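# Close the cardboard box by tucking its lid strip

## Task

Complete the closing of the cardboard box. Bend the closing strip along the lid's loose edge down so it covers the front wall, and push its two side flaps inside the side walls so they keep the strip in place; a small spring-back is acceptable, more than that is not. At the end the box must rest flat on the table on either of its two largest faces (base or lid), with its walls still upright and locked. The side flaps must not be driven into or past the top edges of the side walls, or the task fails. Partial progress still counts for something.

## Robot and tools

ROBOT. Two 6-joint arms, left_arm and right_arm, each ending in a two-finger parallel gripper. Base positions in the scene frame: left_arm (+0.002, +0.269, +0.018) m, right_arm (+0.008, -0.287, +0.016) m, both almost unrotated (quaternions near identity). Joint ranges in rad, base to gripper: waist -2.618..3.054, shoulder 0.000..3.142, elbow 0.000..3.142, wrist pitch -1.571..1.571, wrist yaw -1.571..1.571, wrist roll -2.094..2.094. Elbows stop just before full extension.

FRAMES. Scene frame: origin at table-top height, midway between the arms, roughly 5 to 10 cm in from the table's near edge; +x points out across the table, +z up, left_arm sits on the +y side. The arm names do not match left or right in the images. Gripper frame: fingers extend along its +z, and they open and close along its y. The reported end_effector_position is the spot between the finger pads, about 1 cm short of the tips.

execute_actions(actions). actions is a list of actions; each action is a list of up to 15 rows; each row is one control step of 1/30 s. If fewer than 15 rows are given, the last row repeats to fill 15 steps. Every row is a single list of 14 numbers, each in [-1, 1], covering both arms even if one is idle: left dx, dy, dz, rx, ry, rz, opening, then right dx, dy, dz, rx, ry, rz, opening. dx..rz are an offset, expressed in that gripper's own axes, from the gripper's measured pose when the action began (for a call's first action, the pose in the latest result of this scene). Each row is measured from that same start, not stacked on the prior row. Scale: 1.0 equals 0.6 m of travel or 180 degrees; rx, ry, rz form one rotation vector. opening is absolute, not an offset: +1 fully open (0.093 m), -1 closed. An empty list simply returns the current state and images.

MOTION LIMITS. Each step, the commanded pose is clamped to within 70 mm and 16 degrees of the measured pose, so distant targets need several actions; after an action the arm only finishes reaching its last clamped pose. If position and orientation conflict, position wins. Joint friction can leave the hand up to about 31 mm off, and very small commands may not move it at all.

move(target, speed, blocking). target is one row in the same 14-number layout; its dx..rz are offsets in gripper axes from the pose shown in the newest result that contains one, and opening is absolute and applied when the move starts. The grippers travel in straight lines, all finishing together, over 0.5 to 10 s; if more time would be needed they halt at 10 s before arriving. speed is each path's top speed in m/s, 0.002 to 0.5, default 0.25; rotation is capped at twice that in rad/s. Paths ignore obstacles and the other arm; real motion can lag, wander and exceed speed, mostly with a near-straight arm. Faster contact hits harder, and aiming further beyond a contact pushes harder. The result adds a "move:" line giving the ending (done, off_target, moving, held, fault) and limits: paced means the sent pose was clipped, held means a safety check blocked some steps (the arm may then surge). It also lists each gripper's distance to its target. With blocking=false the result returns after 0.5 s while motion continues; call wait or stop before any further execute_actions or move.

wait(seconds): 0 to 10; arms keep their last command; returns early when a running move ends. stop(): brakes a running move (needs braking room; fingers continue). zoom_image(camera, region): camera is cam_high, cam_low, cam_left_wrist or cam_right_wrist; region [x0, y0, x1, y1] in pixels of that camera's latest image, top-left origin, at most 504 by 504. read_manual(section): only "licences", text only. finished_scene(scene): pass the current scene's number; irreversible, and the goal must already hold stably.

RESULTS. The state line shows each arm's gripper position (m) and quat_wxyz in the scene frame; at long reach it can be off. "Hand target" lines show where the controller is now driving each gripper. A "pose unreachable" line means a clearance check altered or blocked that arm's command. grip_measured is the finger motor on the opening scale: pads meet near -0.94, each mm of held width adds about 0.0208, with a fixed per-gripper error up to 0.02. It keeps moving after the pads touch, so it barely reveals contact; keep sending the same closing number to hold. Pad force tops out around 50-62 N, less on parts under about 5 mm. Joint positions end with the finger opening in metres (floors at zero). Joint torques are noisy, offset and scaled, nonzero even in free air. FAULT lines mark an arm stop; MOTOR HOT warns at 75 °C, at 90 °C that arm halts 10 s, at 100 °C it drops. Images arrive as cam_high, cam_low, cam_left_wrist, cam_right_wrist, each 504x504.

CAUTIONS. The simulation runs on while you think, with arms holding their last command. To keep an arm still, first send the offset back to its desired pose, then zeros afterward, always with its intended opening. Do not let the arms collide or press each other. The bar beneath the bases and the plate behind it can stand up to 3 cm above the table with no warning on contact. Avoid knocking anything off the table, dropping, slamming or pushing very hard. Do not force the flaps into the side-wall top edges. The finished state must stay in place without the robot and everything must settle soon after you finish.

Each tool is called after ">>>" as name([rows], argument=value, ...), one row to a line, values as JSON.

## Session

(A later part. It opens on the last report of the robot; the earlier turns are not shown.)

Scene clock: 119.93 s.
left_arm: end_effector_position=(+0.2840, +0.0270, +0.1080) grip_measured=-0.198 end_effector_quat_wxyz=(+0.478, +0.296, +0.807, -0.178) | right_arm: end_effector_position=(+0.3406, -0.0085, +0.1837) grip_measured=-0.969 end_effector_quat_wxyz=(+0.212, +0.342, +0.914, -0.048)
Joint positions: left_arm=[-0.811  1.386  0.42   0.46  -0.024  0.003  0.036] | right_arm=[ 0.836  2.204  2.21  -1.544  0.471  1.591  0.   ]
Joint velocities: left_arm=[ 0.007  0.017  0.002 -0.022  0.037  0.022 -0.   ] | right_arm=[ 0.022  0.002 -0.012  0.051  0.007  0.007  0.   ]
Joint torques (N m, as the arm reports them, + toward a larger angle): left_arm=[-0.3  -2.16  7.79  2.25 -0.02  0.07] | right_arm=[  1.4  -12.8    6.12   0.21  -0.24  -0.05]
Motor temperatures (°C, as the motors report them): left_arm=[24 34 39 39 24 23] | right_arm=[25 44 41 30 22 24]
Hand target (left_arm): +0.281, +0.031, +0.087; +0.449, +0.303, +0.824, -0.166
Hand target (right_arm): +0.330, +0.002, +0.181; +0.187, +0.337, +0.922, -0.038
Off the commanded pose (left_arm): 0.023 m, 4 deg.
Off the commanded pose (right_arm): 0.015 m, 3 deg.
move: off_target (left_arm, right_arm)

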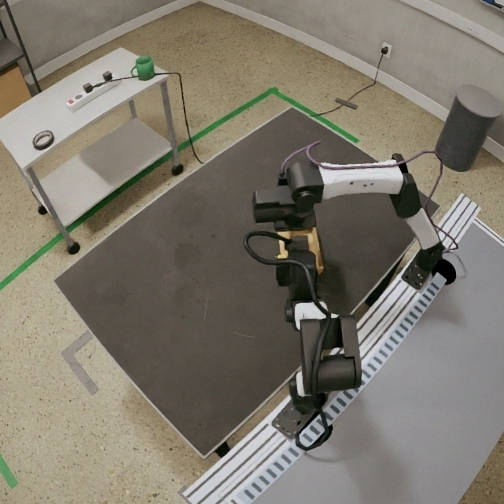

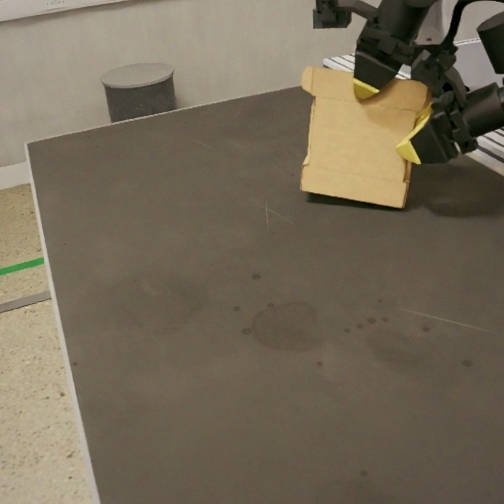

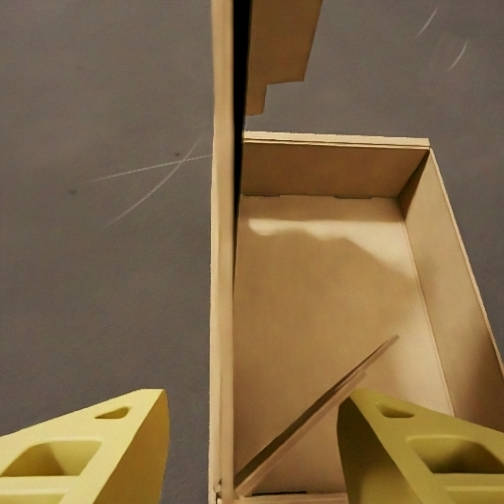

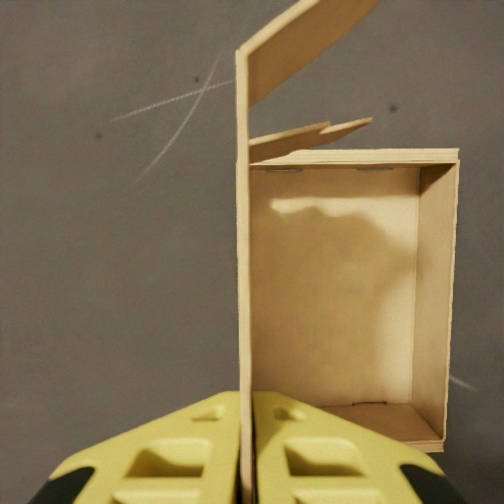

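>>> move(target=[0,0.008,0,0,0,0,-1, 0,0,0,0,0,0,-1], speed=0.03)

>>> move(target=[0,0,0,0,0,0,-1, 0,0,0,0,0,0,-0.5])

>>> move(target=[0,0,0,0,0,0,-1, -0.1,-0.02,-0.06,0,0,0,-0.5], speed=0.08)

Scene clock: 125.93 s.
left_arm: end_effector_position=(+0.2871, +0.0296, +0.1091) grip_measured=-0.998 end_effector_quat_wxyz=(+0.481, +0.292, +0.808, -0.177) | right_arm: end_effector_position=(+0.3415, -0.0091, +0.1841) grip_measured=-0.969 end_effector_quat_wxyz=(+0.214, +0.348, +0.912, -0.048)
Joint positions: left_arm=[-0.798  1.386  0.42   0.466 -0.02   0.004  0.   ] | right_arm=[ 0.836  2.204  2.21  -1.543  0.476  1.603  0.   ]
Joint velocities: left_arm=[-0.017 -0.007 -0.022 -0.051 -0.066 -0.007  0.   ] | right_arm=[ 0.007 -0.007  0.007 -0.051  0.066  0.11   0.   ]
Joint torques (N m, as the arm reports them, + toward a larger angle): left_arm=[ 0.15 -5.35  7.68  2.58  0.12  0.14] | right_arm=[  0.31 -12.64   5.97   0.2    0.16  -0.17]
Motor temperatures (°C, as the motors report them): left_arm=[24 34 39 38 24 23] | right_arm=[25 45 40 30 22 24]
Hand target (left_arm): +0.287, +0.031, +0.108; +0.478, +0.296, +0.807, -0.178
Hand target (right_arm): +0.341, -0.009, +0.184; +0.212, +0.342, +0.914, -0.048
Off the commanded pose (left_arm): 0.002 m, 1 deg.
Off the commanded pose (right_arm): 0.001 m, 1 deg.
move: done

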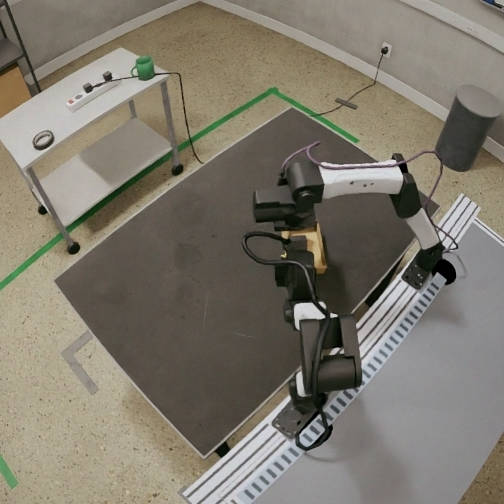

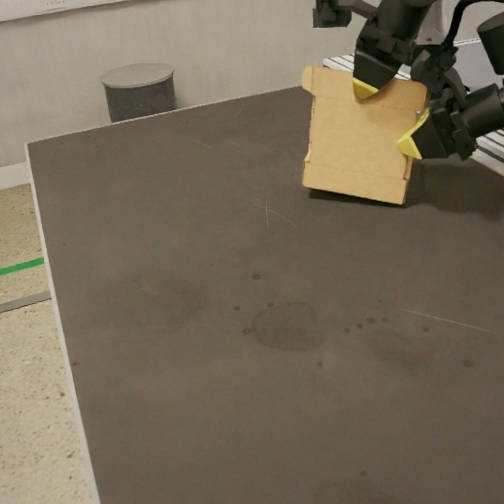

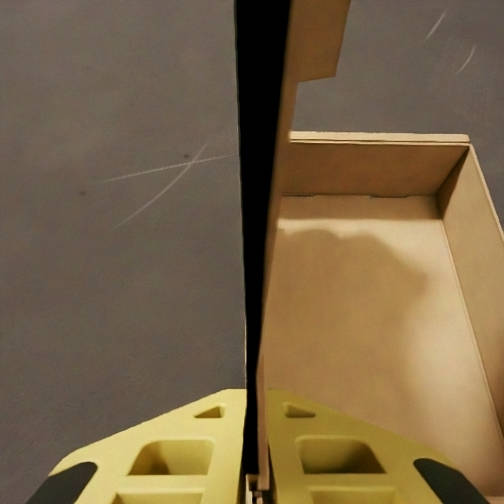

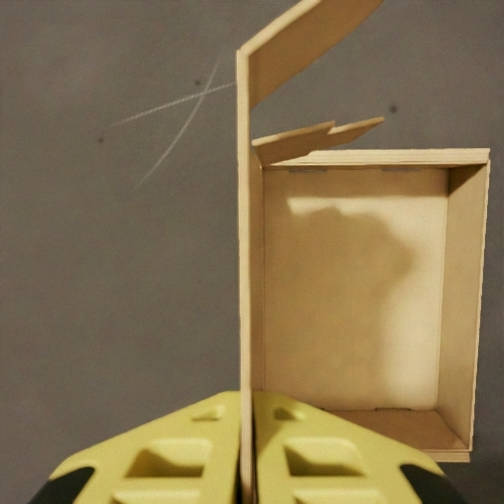

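Scene clock: 126.43 s.
left_arm: end_effector_position=(+0.2872, +0.0296, +0.1091) grip_measured=-0.998 end_effector_quat_wxyz=(+0.481, +0.292, +0.808, -0.177) | right_arm: end_effector_position=(+0.3415, -0.0091, +0.1841) grip_measured=-0.502 end_effector_quat_wxyz=(+0.214, +0.348, +0.912, -0.048)
Joint positions: left_arm=[-0.798  1.386  0.42   0.466 -0.021  0.004  0.   ] | right_arm=[ 0.836  2.204  2.21  -1.543  0.476  1.603  0.021]
Joint velocities: left_arm=[ 0.002 -0.017  0.012  0.022 -0.037 -0.022  0.   ] | right_arm=[-0.007  0.007 -0.007 -0.037  0.037 -0.066  0.001]
Joint torques (N m, as the arm reports them, + toward a larger angle): left_arm=[-0.64 -5.39  7.73  2.67 -0.03  0.05] | right_arm=[  0.3  -12.65   5.94   0.22   0.2   -0.08]
Motor temperatures (°C, as the motors report them): left_arm=[24 34 39 38 24 23] | right_arm=[25 45 40 30 22 24]
Hand target (left_arm): +0.287, +0.030, +0.109; +0.481, +0.292, +0.808, -0.177
Hand target (right_arm): +0.341, -0.009, +0.184; +0.214, +0.348, +0.912, -0.048
Off the commanded pose (left_arm): 0.000 m, 0 deg.
Off the commanded pose (right_arm): 0.000 m, 0 deg.
move: done

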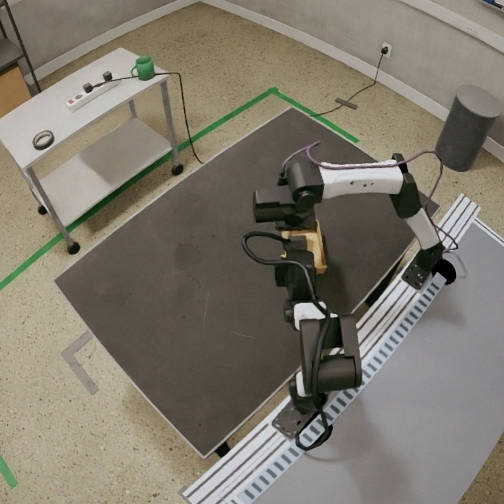

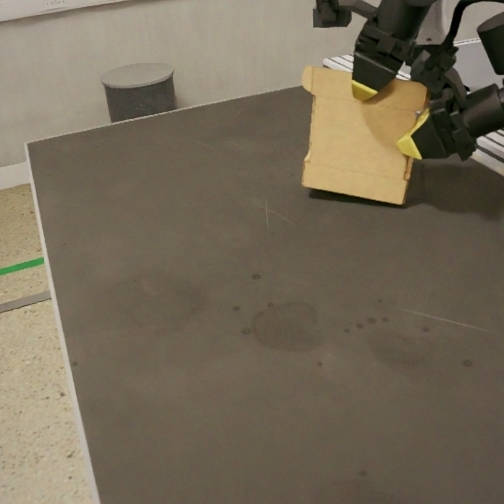

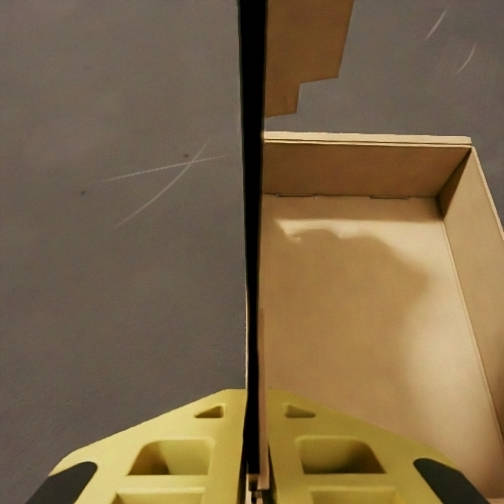

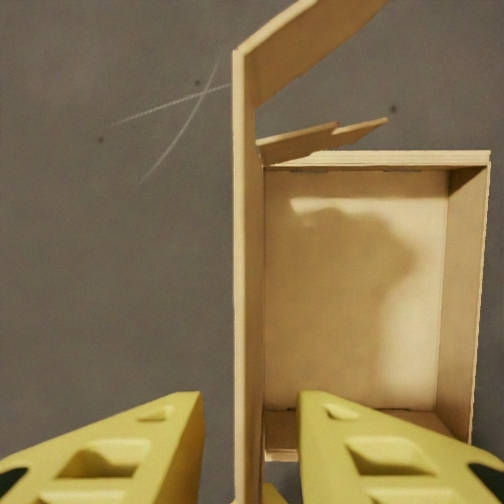

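Scene clock: 127.70 s.
left_arm: end_effector_position=(+0.2872, +0.0296, +0.1091) grip_measured=-0.998 end_effector_quat_wxyz=(+0.481, +0.292, +0.808, -0.177) | right_arm: end_effector_position=(+0.3613, -0.0442, +0.2355) grip_measured=-0.502 end_effector_quat_wxyz=(+0.234, +0.339, +0.911, -0.011)
Joint positions: left_arm=[-0.798  1.386  0.42   0.466 -0.021  0.004  0.   ] | right_arm=[ 0.751  2.088  2.234 -1.544  0.476  1.467  0.021]
Joint velocities: left_arm=[-0.012  0.017 -0.002 -0.007  0.022 -0.007  0.   ] | right_arm=[-0.002 -0.002  0.002  0.066 -0.022 -0.022  0.   ]
Joint torques (N m, as the arm reports them, + toward a larger angle): left_arm=[-0.63 -5.38  7.61  2.69 -0.03  0.08] | right_arm=[ -0.09 -11.94   7.01   0.42   0.21  -0.11]
Motor temperatures (°C, as the motors report them): left_arm=[24 34 39 38 24 23] | right_arm=[25 45 40 30 22 24]
Hand target (left_arm): +0.287, +0.030, +0.109; +0.481, +0.292, +0.808, -0.177
Hand target (right_arm): +0.363, -0.046, +0.242; +0.238, +0.338, +0.910, -0.009
Off the commanded pose (left_arm): 0.000 m, 0 deg.
Off the commanded pose (right_arm): 0.006 m, 5 deg.
joint sent to its limit (right arm) — the command would take joint 4 (wrist pitch) past its lower limit, so that joint was sent only as far as its limit.
move: off_target (right_arm)

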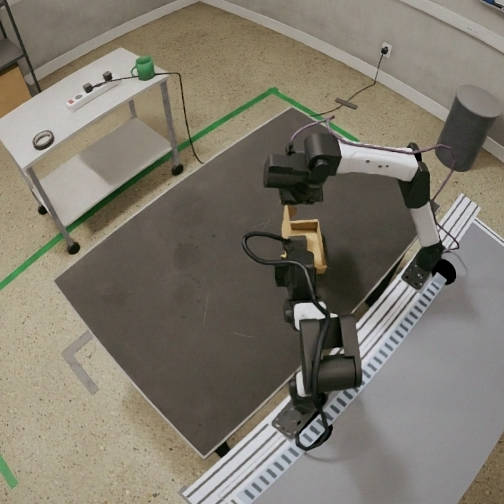

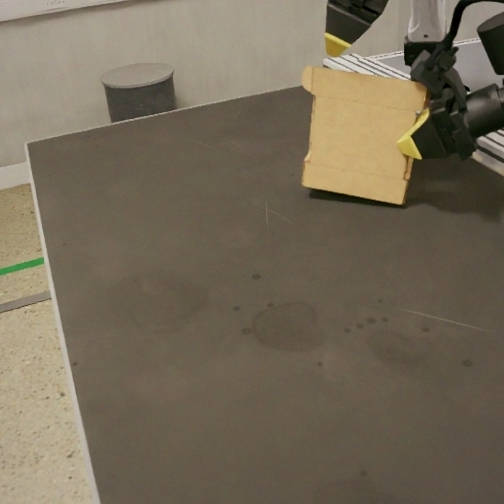

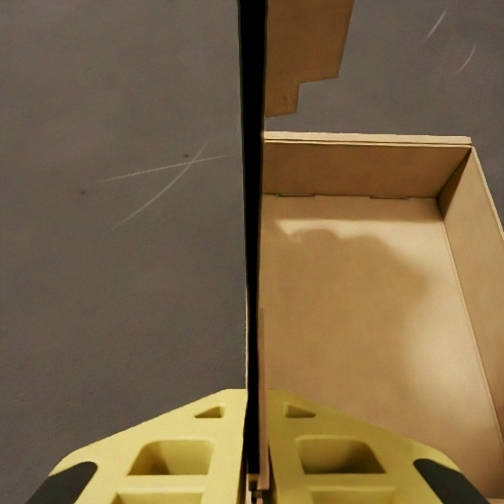

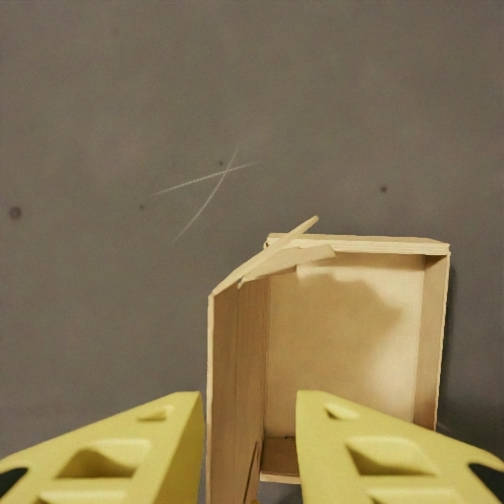

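>>> move(target=[0,0,0,0,0,0,-1, -0.073,-0.095,0.14,-0.367,-0.179,-0.349,-1], speed=0.2)

Scene clock: 146.93 s.
left_arm: end_effector_position=(+0.2872, +0.0296, +0.1091) grip_measured=-0.998 end_effector_quat_wxyz=(+0.481, +0.292, +0.808, -0.177) | right_arm: end_effector_position=(+0.3933, -0.1319, +0.1867) grip_measured=-0.972 end_effector_quat_wxyz=(+0.553, -0.338, +0.718, +0.253)
Joint positions: left_arm=[-0.798  1.386  0.42   0.466 -0.021  0.004  0.   ] | right_arm=[ 0.086  1.475  0.686  0.426 -0.689 -0.286  0.   ]
Joint velocities: left_arm=[-0.027  0.007 -0.017 -0.022  0.022  0.007  0.   ] | right_arm=[-0.007  0.002 -0.007  0.051 -0.066 -0.022  0.   ]
Joint torques (N m, as the arm reports them, + toward a larger angle): left_arm=[-0.69 -5.37  7.67  2.65 -0.03  0.04] | right_arm=[-0.39 -5.45  5.46  2.03 -0.34 -0.14]
Motor temperatures (°C, as the motors report them): left_arm=[24 35 39 39 24 23] | right_arm=[25 46 40 31 22 24]
Hand target (left_arm): +0.287, +0.030, +0.109; +0.481, +0.292, +0.808, -0.177
Hand target (right_arm): +0.389, -0.133, +0.174; +0.542, -0.340, +0.723, +0.259
Off the commanded pose (left_arm): 0.000 m, 0 deg.
Off the commanded pose (right_arm): 0.015 m, 1 deg.
move: off_target (right_arm)

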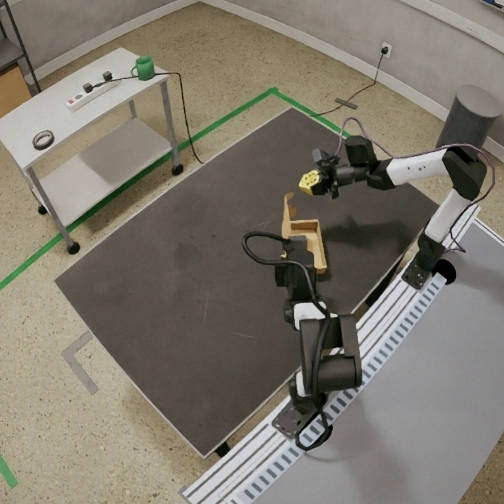

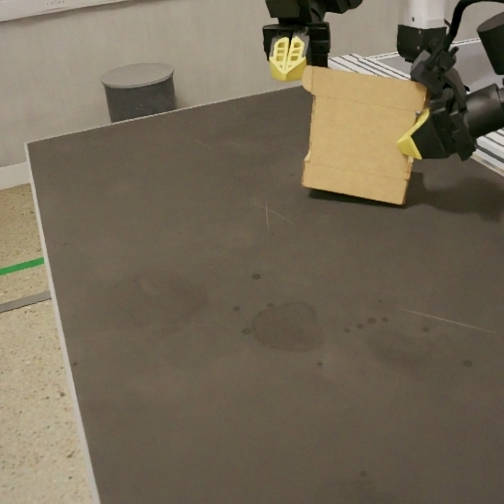

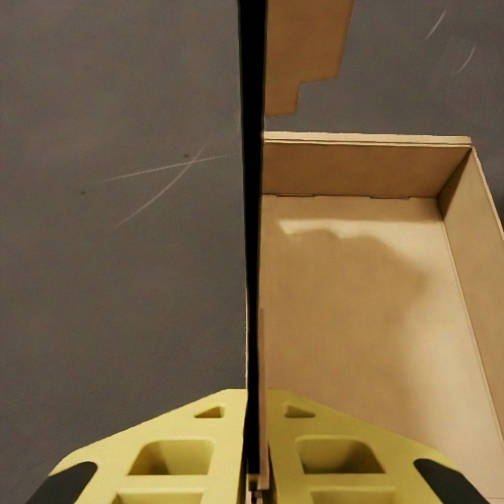

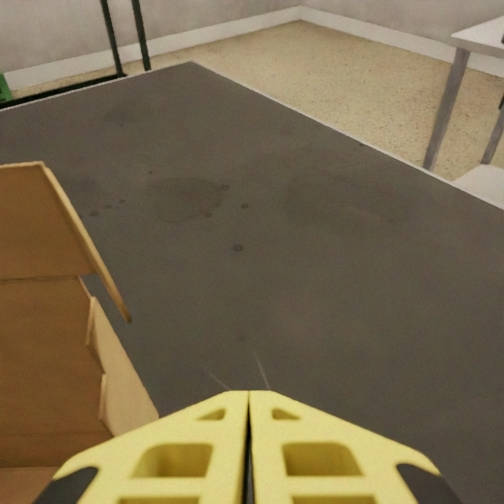

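>>> move(target=[0,0,0,0,0,0,-1, 0.13,0.02,0.1,0,0,0,-1], speed=0.1)

>>> move(target=[0,0,0,0,0,0,-1, 0,0.11,0,0,0,0,-1], speed=0.04)

Scene clock: 155.77 s.
left_arm: end_effector_position=(+0.2872, +0.0296, +0.1091) grip_measured=-0.998 end_effector_quat_wxyz=(+0.481, +0.292, +0.808, -0.177) | right_arm: end_effector_position=(+0.4166, -0.1000, +0.1080) grip_measured=-0.972 end_effector_quat_wxyz=(+0.567, -0.339, +0.708, +0.249)
Joint positions: left_arm=[-0.798  1.386  0.42   0.466 -0.021  0.004  0.   ] | right_arm=[ 0.169  1.864  0.642  0.917 -0.609 -0.248  0.   ]
Joint velocities: left_arm=[-0.007  0.002 -0.012 -0.037 -0.007  0.007  0.   ] | right_arm=[-0.002  0.002 -0.002 -0.081 -0.007 -0.007  0.   ]
Joint torques (N m, as the arm reports them, + toward a larger angle): left_arm=[-0.58 -5.36  7.54  2.66 -0.04  0.05] | right_arm=[ 1.54 -7.74  3.69  2.07 -0.12 -0.05]
Motor temperatures (°C, as the motors report them): left_arm=[24 35 38 40 24 23] | right_arm=[25 44 40 33 22 24]
Hand target (left_arm): +0.287, +0.030, +0.109; +0.481, +0.292, +0.808, -0.177
Hand target (right_arm): +0.408, -0.096, +0.095; +0.553, -0.338, +0.718, +0.254
Off the commanded pose (left_arm): 0.000 m, 0 deg.
Off the commanded pose (right_arm): 0.015 m, 2 deg.
move: off_target (right_arm)

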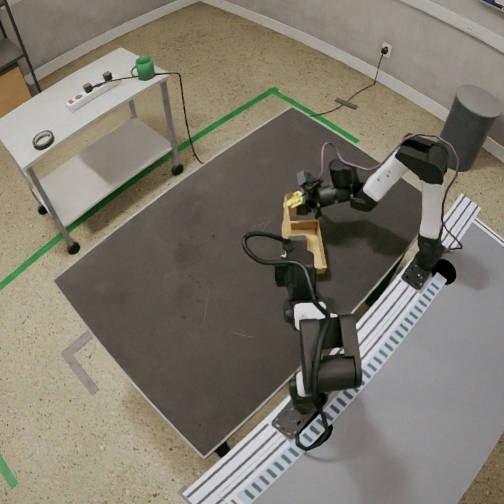

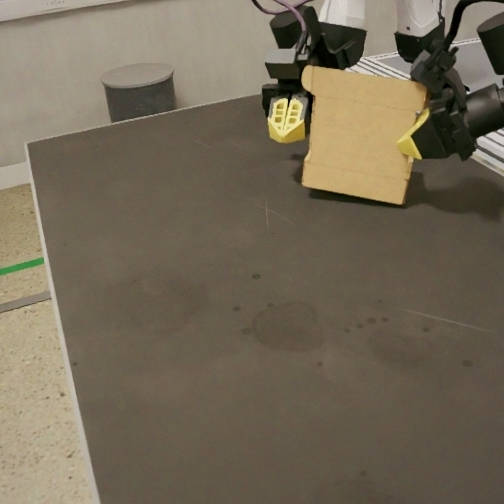

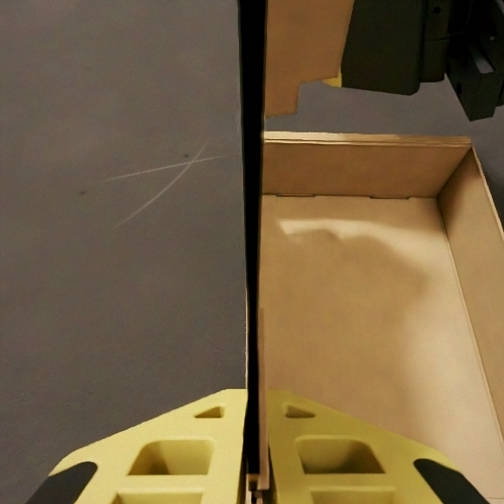

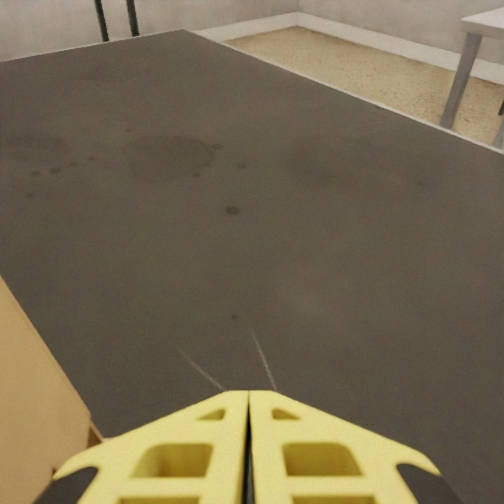

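Scene clock: 157.67 s.
left_arm: end_effector_position=(+0.2867, +0.0301, +0.1080) grip_measured=-0.998 end_effector_quat_wxyz=(+0.479, +0.292, +0.809, -0.176) | right_arm: end_effector_position=(+0.3816, -0.0677, +0.1082) grip_measured=-0.972 end_effector_quat_wxyz=(+0.577, -0.323, +0.713, +0.233)
Joint positions: left_arm=[-0.798  1.386  0.42   0.461 -0.021  0.004  0.   ] | right_arm=[ 0.334  1.811  0.516  1.033 -0.403 -0.185  0.   ]
Joint velocities: left_arm=[-0.007  0.002  0.012 -0.007 -0.022  0.007  0.   ] | right_arm=[ 0.002 -0.002  0.002 -0.022  0.022 -0.037  0.   ]
Joint torques (N m, as the arm reports them, + toward a larger angle): left_arm=[-0.68 -5.31  7.63  2.7   0.02  0.05] | right_arm=[ 2.52 -8.92  3.22  2.19 -0.41  0.03]
Motor temperatures (°C, as the motors report them): left_arm=[24 35 38 40 24 23] | right_arm=[25 44 39 34 22 24]
Hand target (left_arm): +0.287, +0.030, +0.109; +0.481, +0.292, +0.808, -0.177
Hand target (right_arm): +0.366, -0.058, +0.106; +0.567, -0.337, +0.708, +0.252
Off the commanded pose (left_arm): 0.001 m, 0 deg.
Off the commanded pose (right_arm): 0.019 m, 3 deg.
move: off_target (right_arm)

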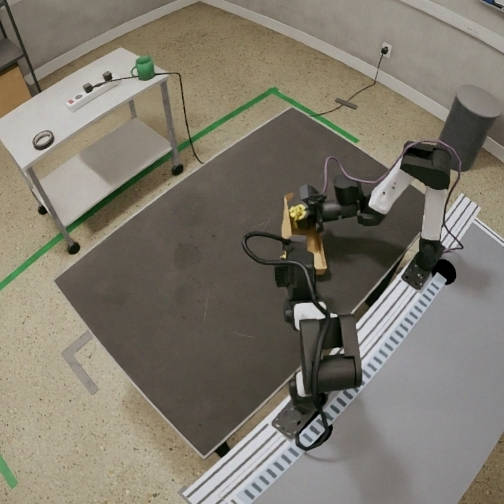

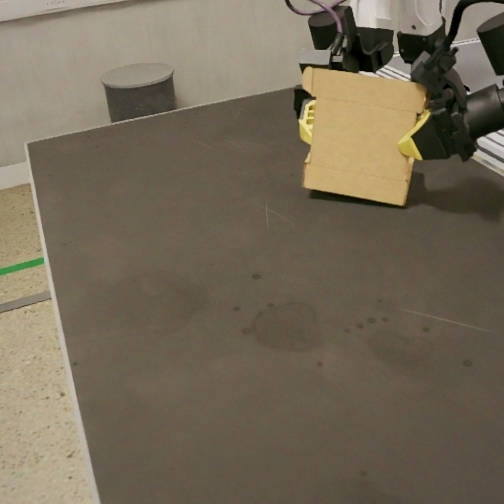

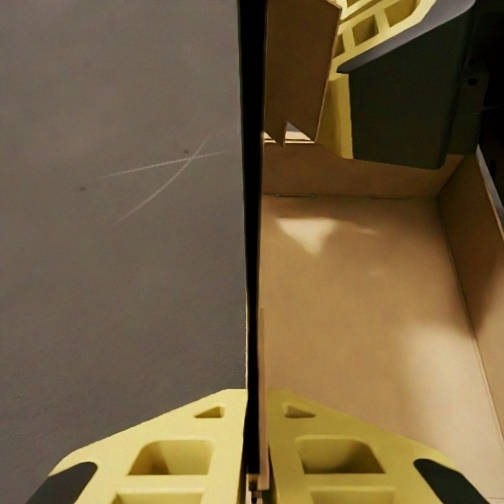

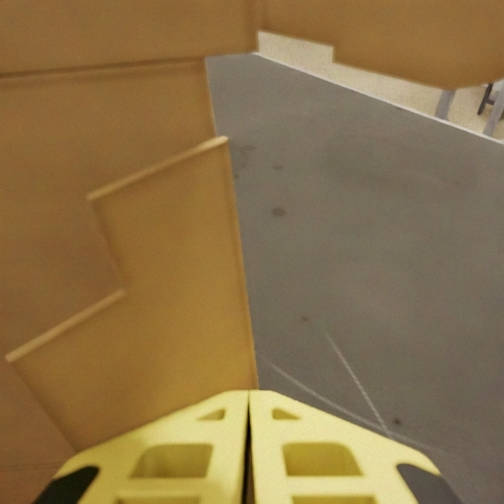

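>>> execute_actions(actions=[])

Scene clock: 174.03 s.
left_arm: end_effector_position=(+0.2867, +0.0301, +0.1080) grip_measured=-0.998 end_effector_quat_wxyz=(+0.479, +0.292, +0.809, -0.176) | right_arm: end_effector_position=(+0.3816, -0.0678, +0.1082) grip_measured=-0.972 end_effector_quat_wxyz=(+0.577, -0.323, +0.714, +0.233)
Joint positions: left_arm=[-0.798  1.386  0.42   0.461 -0.021  0.004  0.   ] | right_arm=[ 0.334  1.811  0.515  1.034 -0.401 -0.184  0.   ]
Joint velocities: left_arm=[ 0.012 -0.007 -0.012  0.007  0.007 -0.081  0.   ] | right_arm=[-0.002 -0.002 -0.017  0.037 -0.037  0.022  0.   ]
Joint torques (N m, as the arm reports them, + toward a larger angle): left_arm=[-0.54 -5.35  7.66  2.72 -0.02  0.04] | right_arm=[ 2.47 -9.02  3.18  2.18 -0.41 -0.05]
Motor temperatures (°C, as the motors report them): left_arm=[24 35 38 40 24 23] | right_arm=[25 43 37 37 22 24]
Hand target (left_arm): +0.287, +0.030, +0.109; +0.481, +0.292, +0.808, -0.177
Hand target (right_arm): +0.366, -0.058, +0.106; +0.567, -0.337, +0.708, +0.251
Off the commanded pose (left_arm): 0.001 m, 0 deg.
Off the commanded pose (right_arm): 0.019 m, 3 deg.

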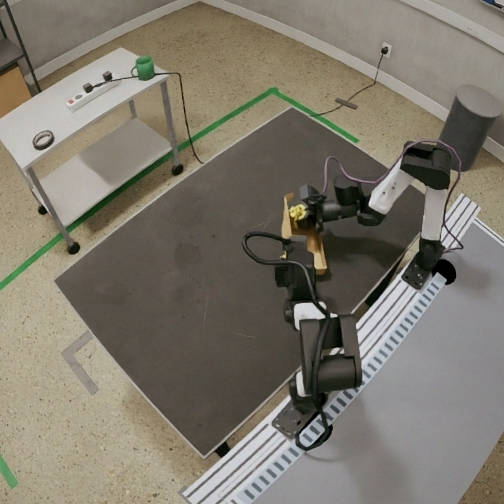

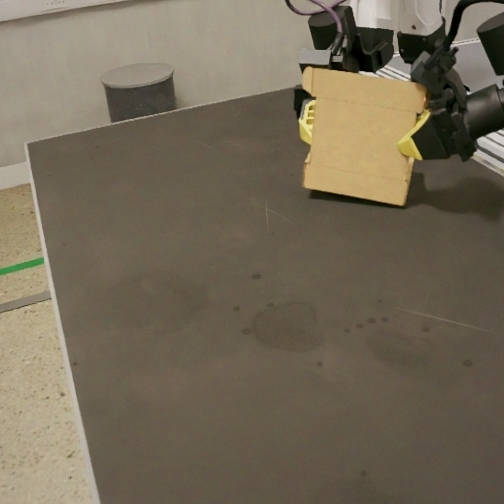

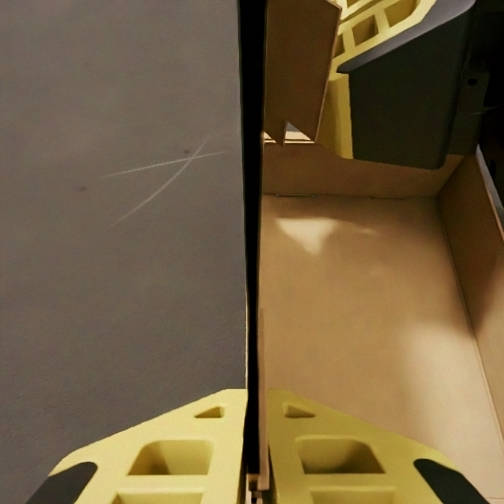

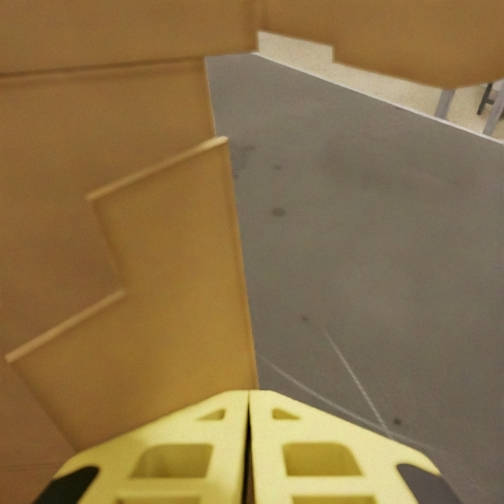

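>>> move(target=[0,0,0,0,0,0,-1, 0,0.02,-0.03,0,0,0,-1], speed=0.05)

>>> move(target=[0,0,0,0,0,0,-1, 0,0.05,0,0,0,0,-1], speed=0.05)

Scene clock: 179.27 s.
left_arm: end_effector_position=(+0.2869, +0.0303, +0.1080) grip_measured=-0.998 end_effector_quat_wxyz=(+0.479, +0.292, +0.809, -0.175) | right_arm: end_effector_position=(+0.3703, -0.0744, +0.1155) grip_measured=-0.972 end_effector_quat_wxyz=(+0.582, -0.320, +0.712, +0.228)
Joint positions: left_arm=[-0.798  1.386  0.42   0.461 -0.022  0.004  0.   ] | right_arm=[ 0.334  1.746  0.462  1.035 -0.391 -0.184  0.   ]
Joint velocities: left_arm=[ 0.007 -0.002  0.012  0.022  0.007 -0.037  0.   ] | right_arm=[-0.002  0.002  0.012 -0.051  0.022  0.037  0.   ]
Joint torques (N m, as the arm reports them, + toward a larger angle): left_arm=[-0.73 -5.42  7.61  2.66 -0.02  0.03] | right_arm=[ 1.27 -8.18  3.32  2.14 -0.16 -0.04]
Motor temperatures (°C, as the motors report them): left_arm=[24 35 38 40 24 23] | right_arm=[25 43 37 38 22 24]
Hand target (left_arm): +0.287, +0.030, +0.108; +0.479, +0.292, +0.809, -0.176
Hand target (right_arm): +0.361, -0.073, +0.112; +0.577, -0.323, +0.714, +0.233
Off the commanded pose (left_arm): 0.000 m, 0 deg.
Off the commanded pose (right_arm): 0.010 m, 1 deg.
move: done

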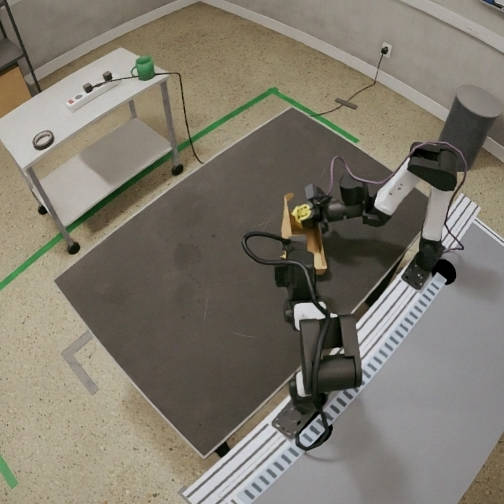

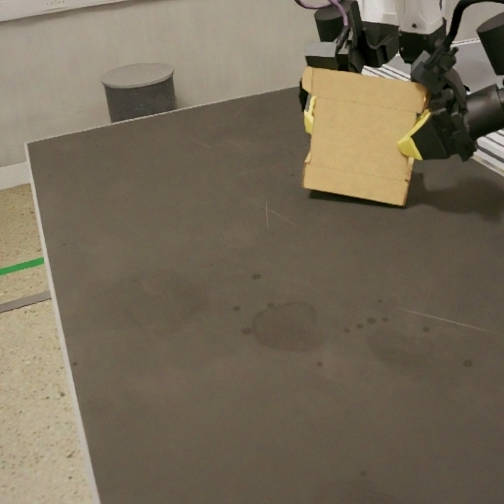

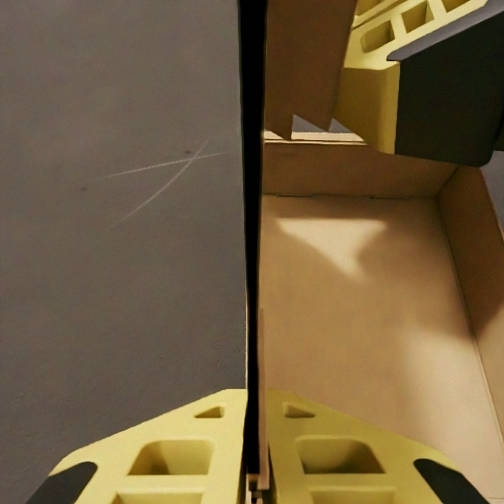

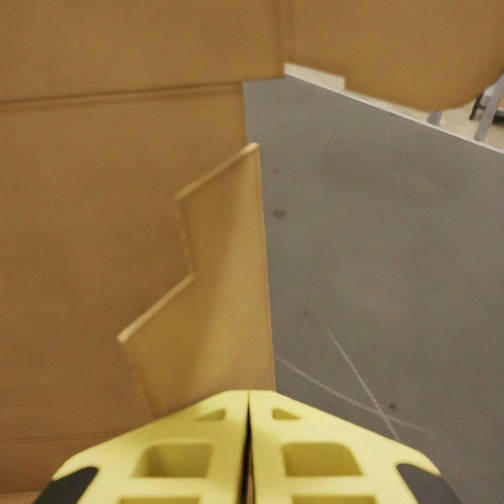

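Scene clock: 180.17 s.
left_arm: end_effector_position=(+0.2872, +0.0312, +0.1072) grip_measured=-0.998 end_effector_quat_wxyz=(+0.478, +0.291, +0.810, -0.173) | right_arm: end_effector_position=(+0.3598, -0.0586, +0.1154) grip_measured=-0.972 end_effector_quat_wxyz=(+0.587, -0.313, +0.714, +0.220)
Joint positions: left_arm=[-0.798  1.386  0.42   0.458 -0.028  0.004  0.   ] | right_arm=[ 0.42   1.746  0.44   1.072 -0.284 -0.16   0.   ]
Joint velocities: left_arm=[-0.012 -0.007  0.002  0.037  0.007 -0.066  0.   ] | right_arm=[-0.012  0.002 -0.007 -0.007 -0.007 -0.007  0.   ]
Joint torques (N m, as the arm reports them, + toward a larger angle): left_arm=[-0.65 -5.4   7.55  2.7   0.04  0.06] | right_arm=[ 1.99 -8.25  3.36  2.26 -0.2  -0.05]
Motor temperatures (°C, as the motors report them): left_arm=[24 35 38 40 24 23] | right_arm=[25 43 37 38 22 24]
Hand target (left_arm): +0.287, +0.030, +0.108; +0.479, +0.292, +0.809, -0.175
Hand target (right_arm): +0.348, -0.054, +0.114; +0.582, -0.319, +0.712, +0.230
Off the commanded pose (left_arm): 0.001 m, 0 deg.
Off the commanded pose (right_arm): 0.012 m, 1 deg.
move: off_target (right_arm)

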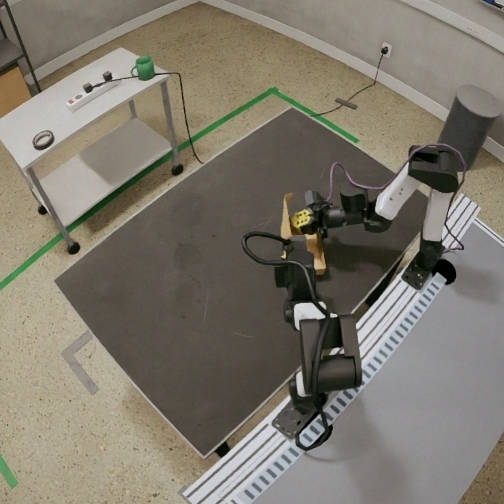

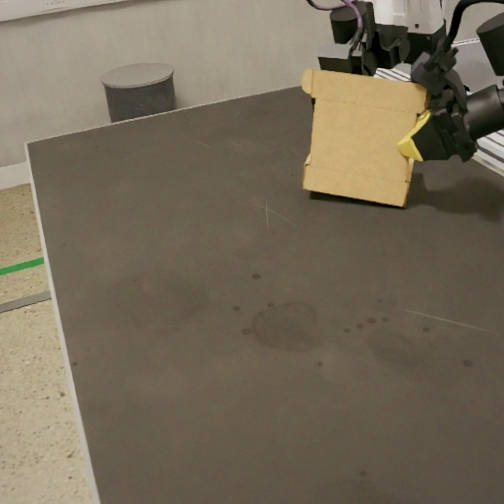

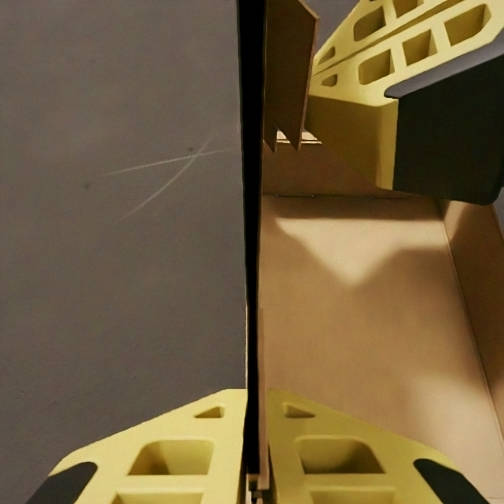

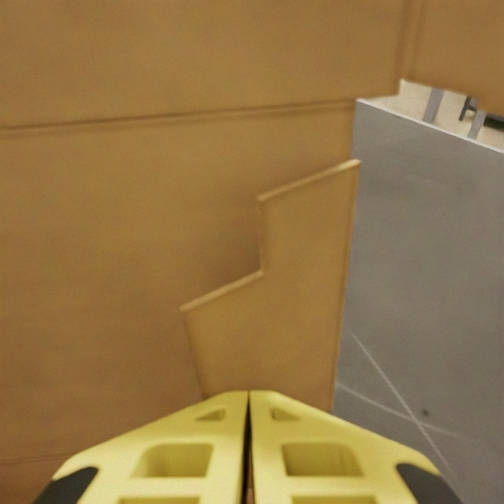

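>>> move(target=[0,0,0,0,0,0,-1, 0,0.0,0.03,0,0,0,-1], speed=0.04)

Scene clock: 184.07 s.
left_arm: end_effector_position=(+0.2896, +0.0351, +0.1063) grip_measured=-0.998 end_effector_quat_wxyz=(+0.480, +0.285, +0.814, -0.161) | right_arm: end_effector_position=(+0.3694, -0.0548, +0.1106) grip_measured=-0.972 end_effector_quat_wxyz=(+0.586, -0.310, +0.716, +0.217)
Joint positions: left_arm=[-0.798  1.386  0.42   0.453 -0.055  0.004  0.   ] | right_arm=[ 0.421  1.794  0.477  1.078 -0.276 -0.159  0.   ]
Joint velocities: left_arm=[ 0.012  0.002  0.012 -0.051 -0.037  0.022  0.   ] | right_arm=[ 0.002 -0.002 -0.012 -0.007  0.007 -0.007  0.   ]
Joint torques (N m, as the arm reports them, + toward a larger angle): left_arm=[-0.69 -5.41  7.68  2.7   0.25  0.07] | right_arm=[ 1.88 -6.16  6.38  2.14 -0.09 -0.02]
Motor temperatures (°C, as the motors report them): left_arm=[24 35 38 40 24 23] | right_arm=[25 43 37 38 22 24]
Hand target (left_arm): +0.287, +0.031, +0.107; +0.478, +0.291, +0.810, -0.173
Hand target (right_arm): +0.372, -0.046, +0.111; +0.587, -0.313, +0.714, +0.220
Off the commanded pose (left_arm): 0.005 m, 2 deg.
Off the commanded pose (right_arm): 0.009 m, 0 deg.
move: done

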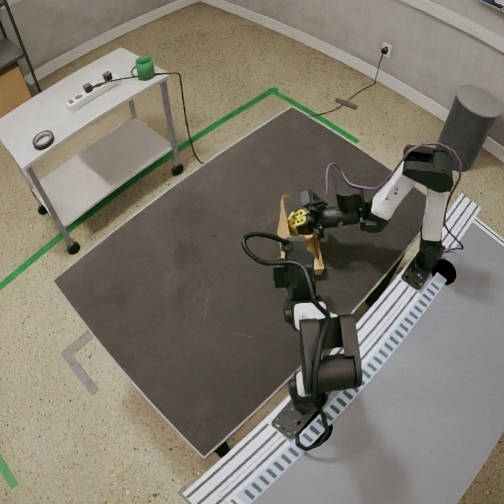

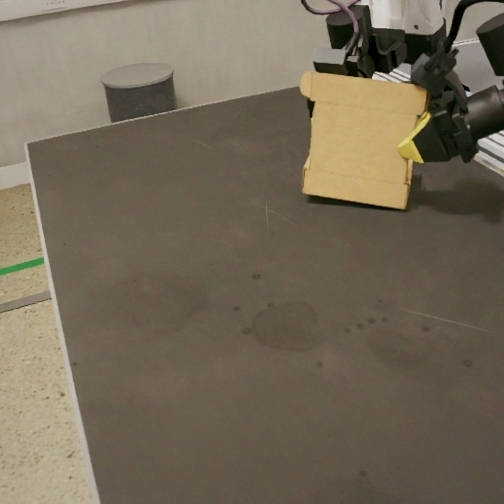

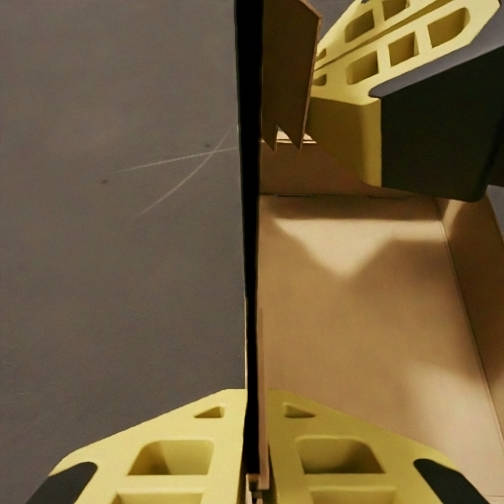

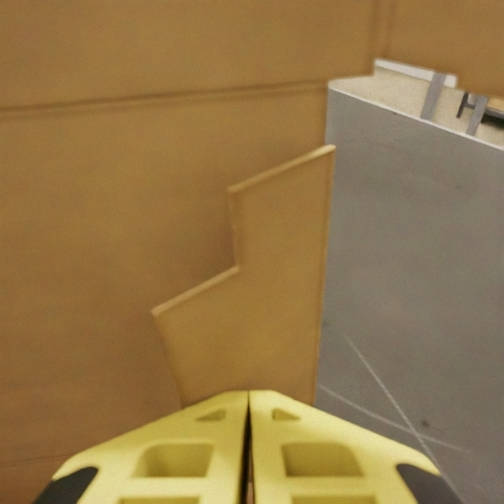

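>>> move(target=[0,0,0,0,0,0,-1, 0,0.045,0.02,0,0,0,-1], speed=0.04)

Scene clock: 192.80 s.
left_arm: end_effector_position=(+0.2906, +0.0370, +0.1056) grip_measured=-0.998 end_effector_quat_wxyz=(+0.481, +0.282, +0.815, -0.156) | right_arm: end_effector_position=(+0.3599, -0.0351, +0.1084) grip_measured=-0.972 end_effector_quat_wxyz=(+0.589, -0.306, +0.717, +0.213)
Joint positions: left_arm=[-0.798  1.386  0.42   0.45  -0.067  0.004  0.   ] | right_arm=[ 0.509  1.816  0.477  1.108 -0.178 -0.137  0.   ]
Joint velocities: left_arm=[-0.017  0.012  0.007  0.022  0.007 -0.022  0.   ] | right_arm=[ 0.002 -0.017  0.007 -0.051 -0.022  0.037  0.   ]
Joint torques (N m, as the arm reports them, + toward a larger angle): left_arm=[-0.7  -5.54  7.68  2.69  0.1   0.02] | right_arm=[ 1.69 -6.34  5.39  2.22 -0.14  0.02]
Motor temperatures (°C, as the motors report them): left_arm=[24 35 39 41 24 23] | right_arm=[25 42 37 39 22 24]
Hand target (left_arm): +0.290, +0.035, +0.106; +0.481, +0.285, +0.814, -0.161
Hand target (right_arm): +0.358, -0.028, +0.106; +0.586, -0.309, +0.716, +0.218
Off the commanded pose (left_arm): 0.002 m, 1 deg.
Off the commanded pose (right_arm): 0.008 m, 1 deg.
move: done

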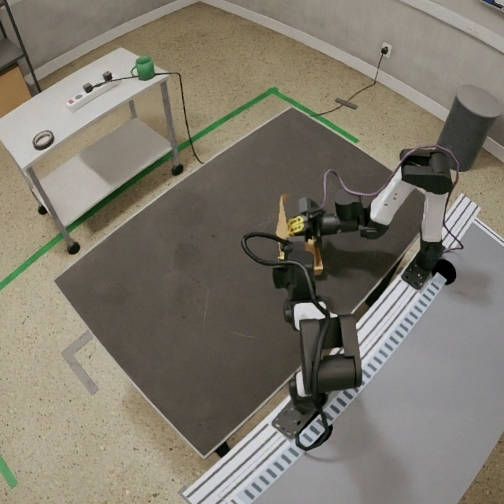

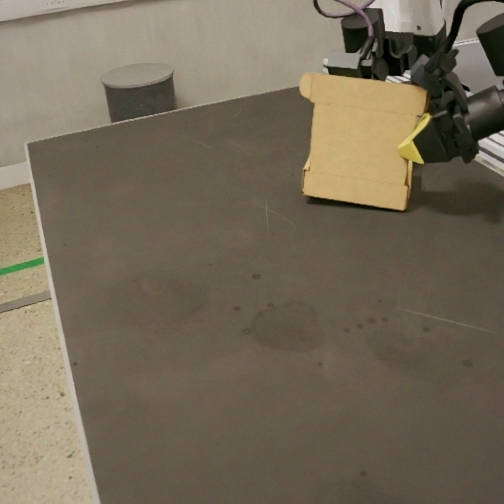

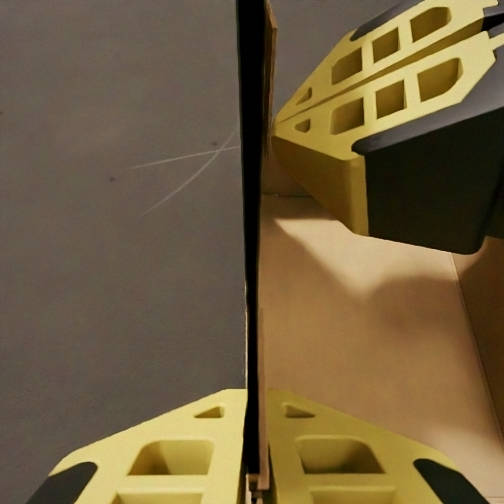

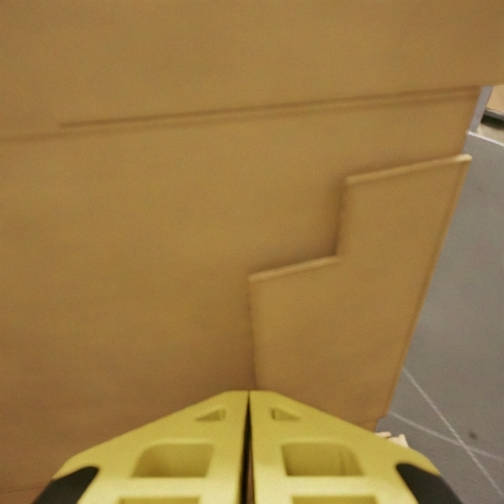

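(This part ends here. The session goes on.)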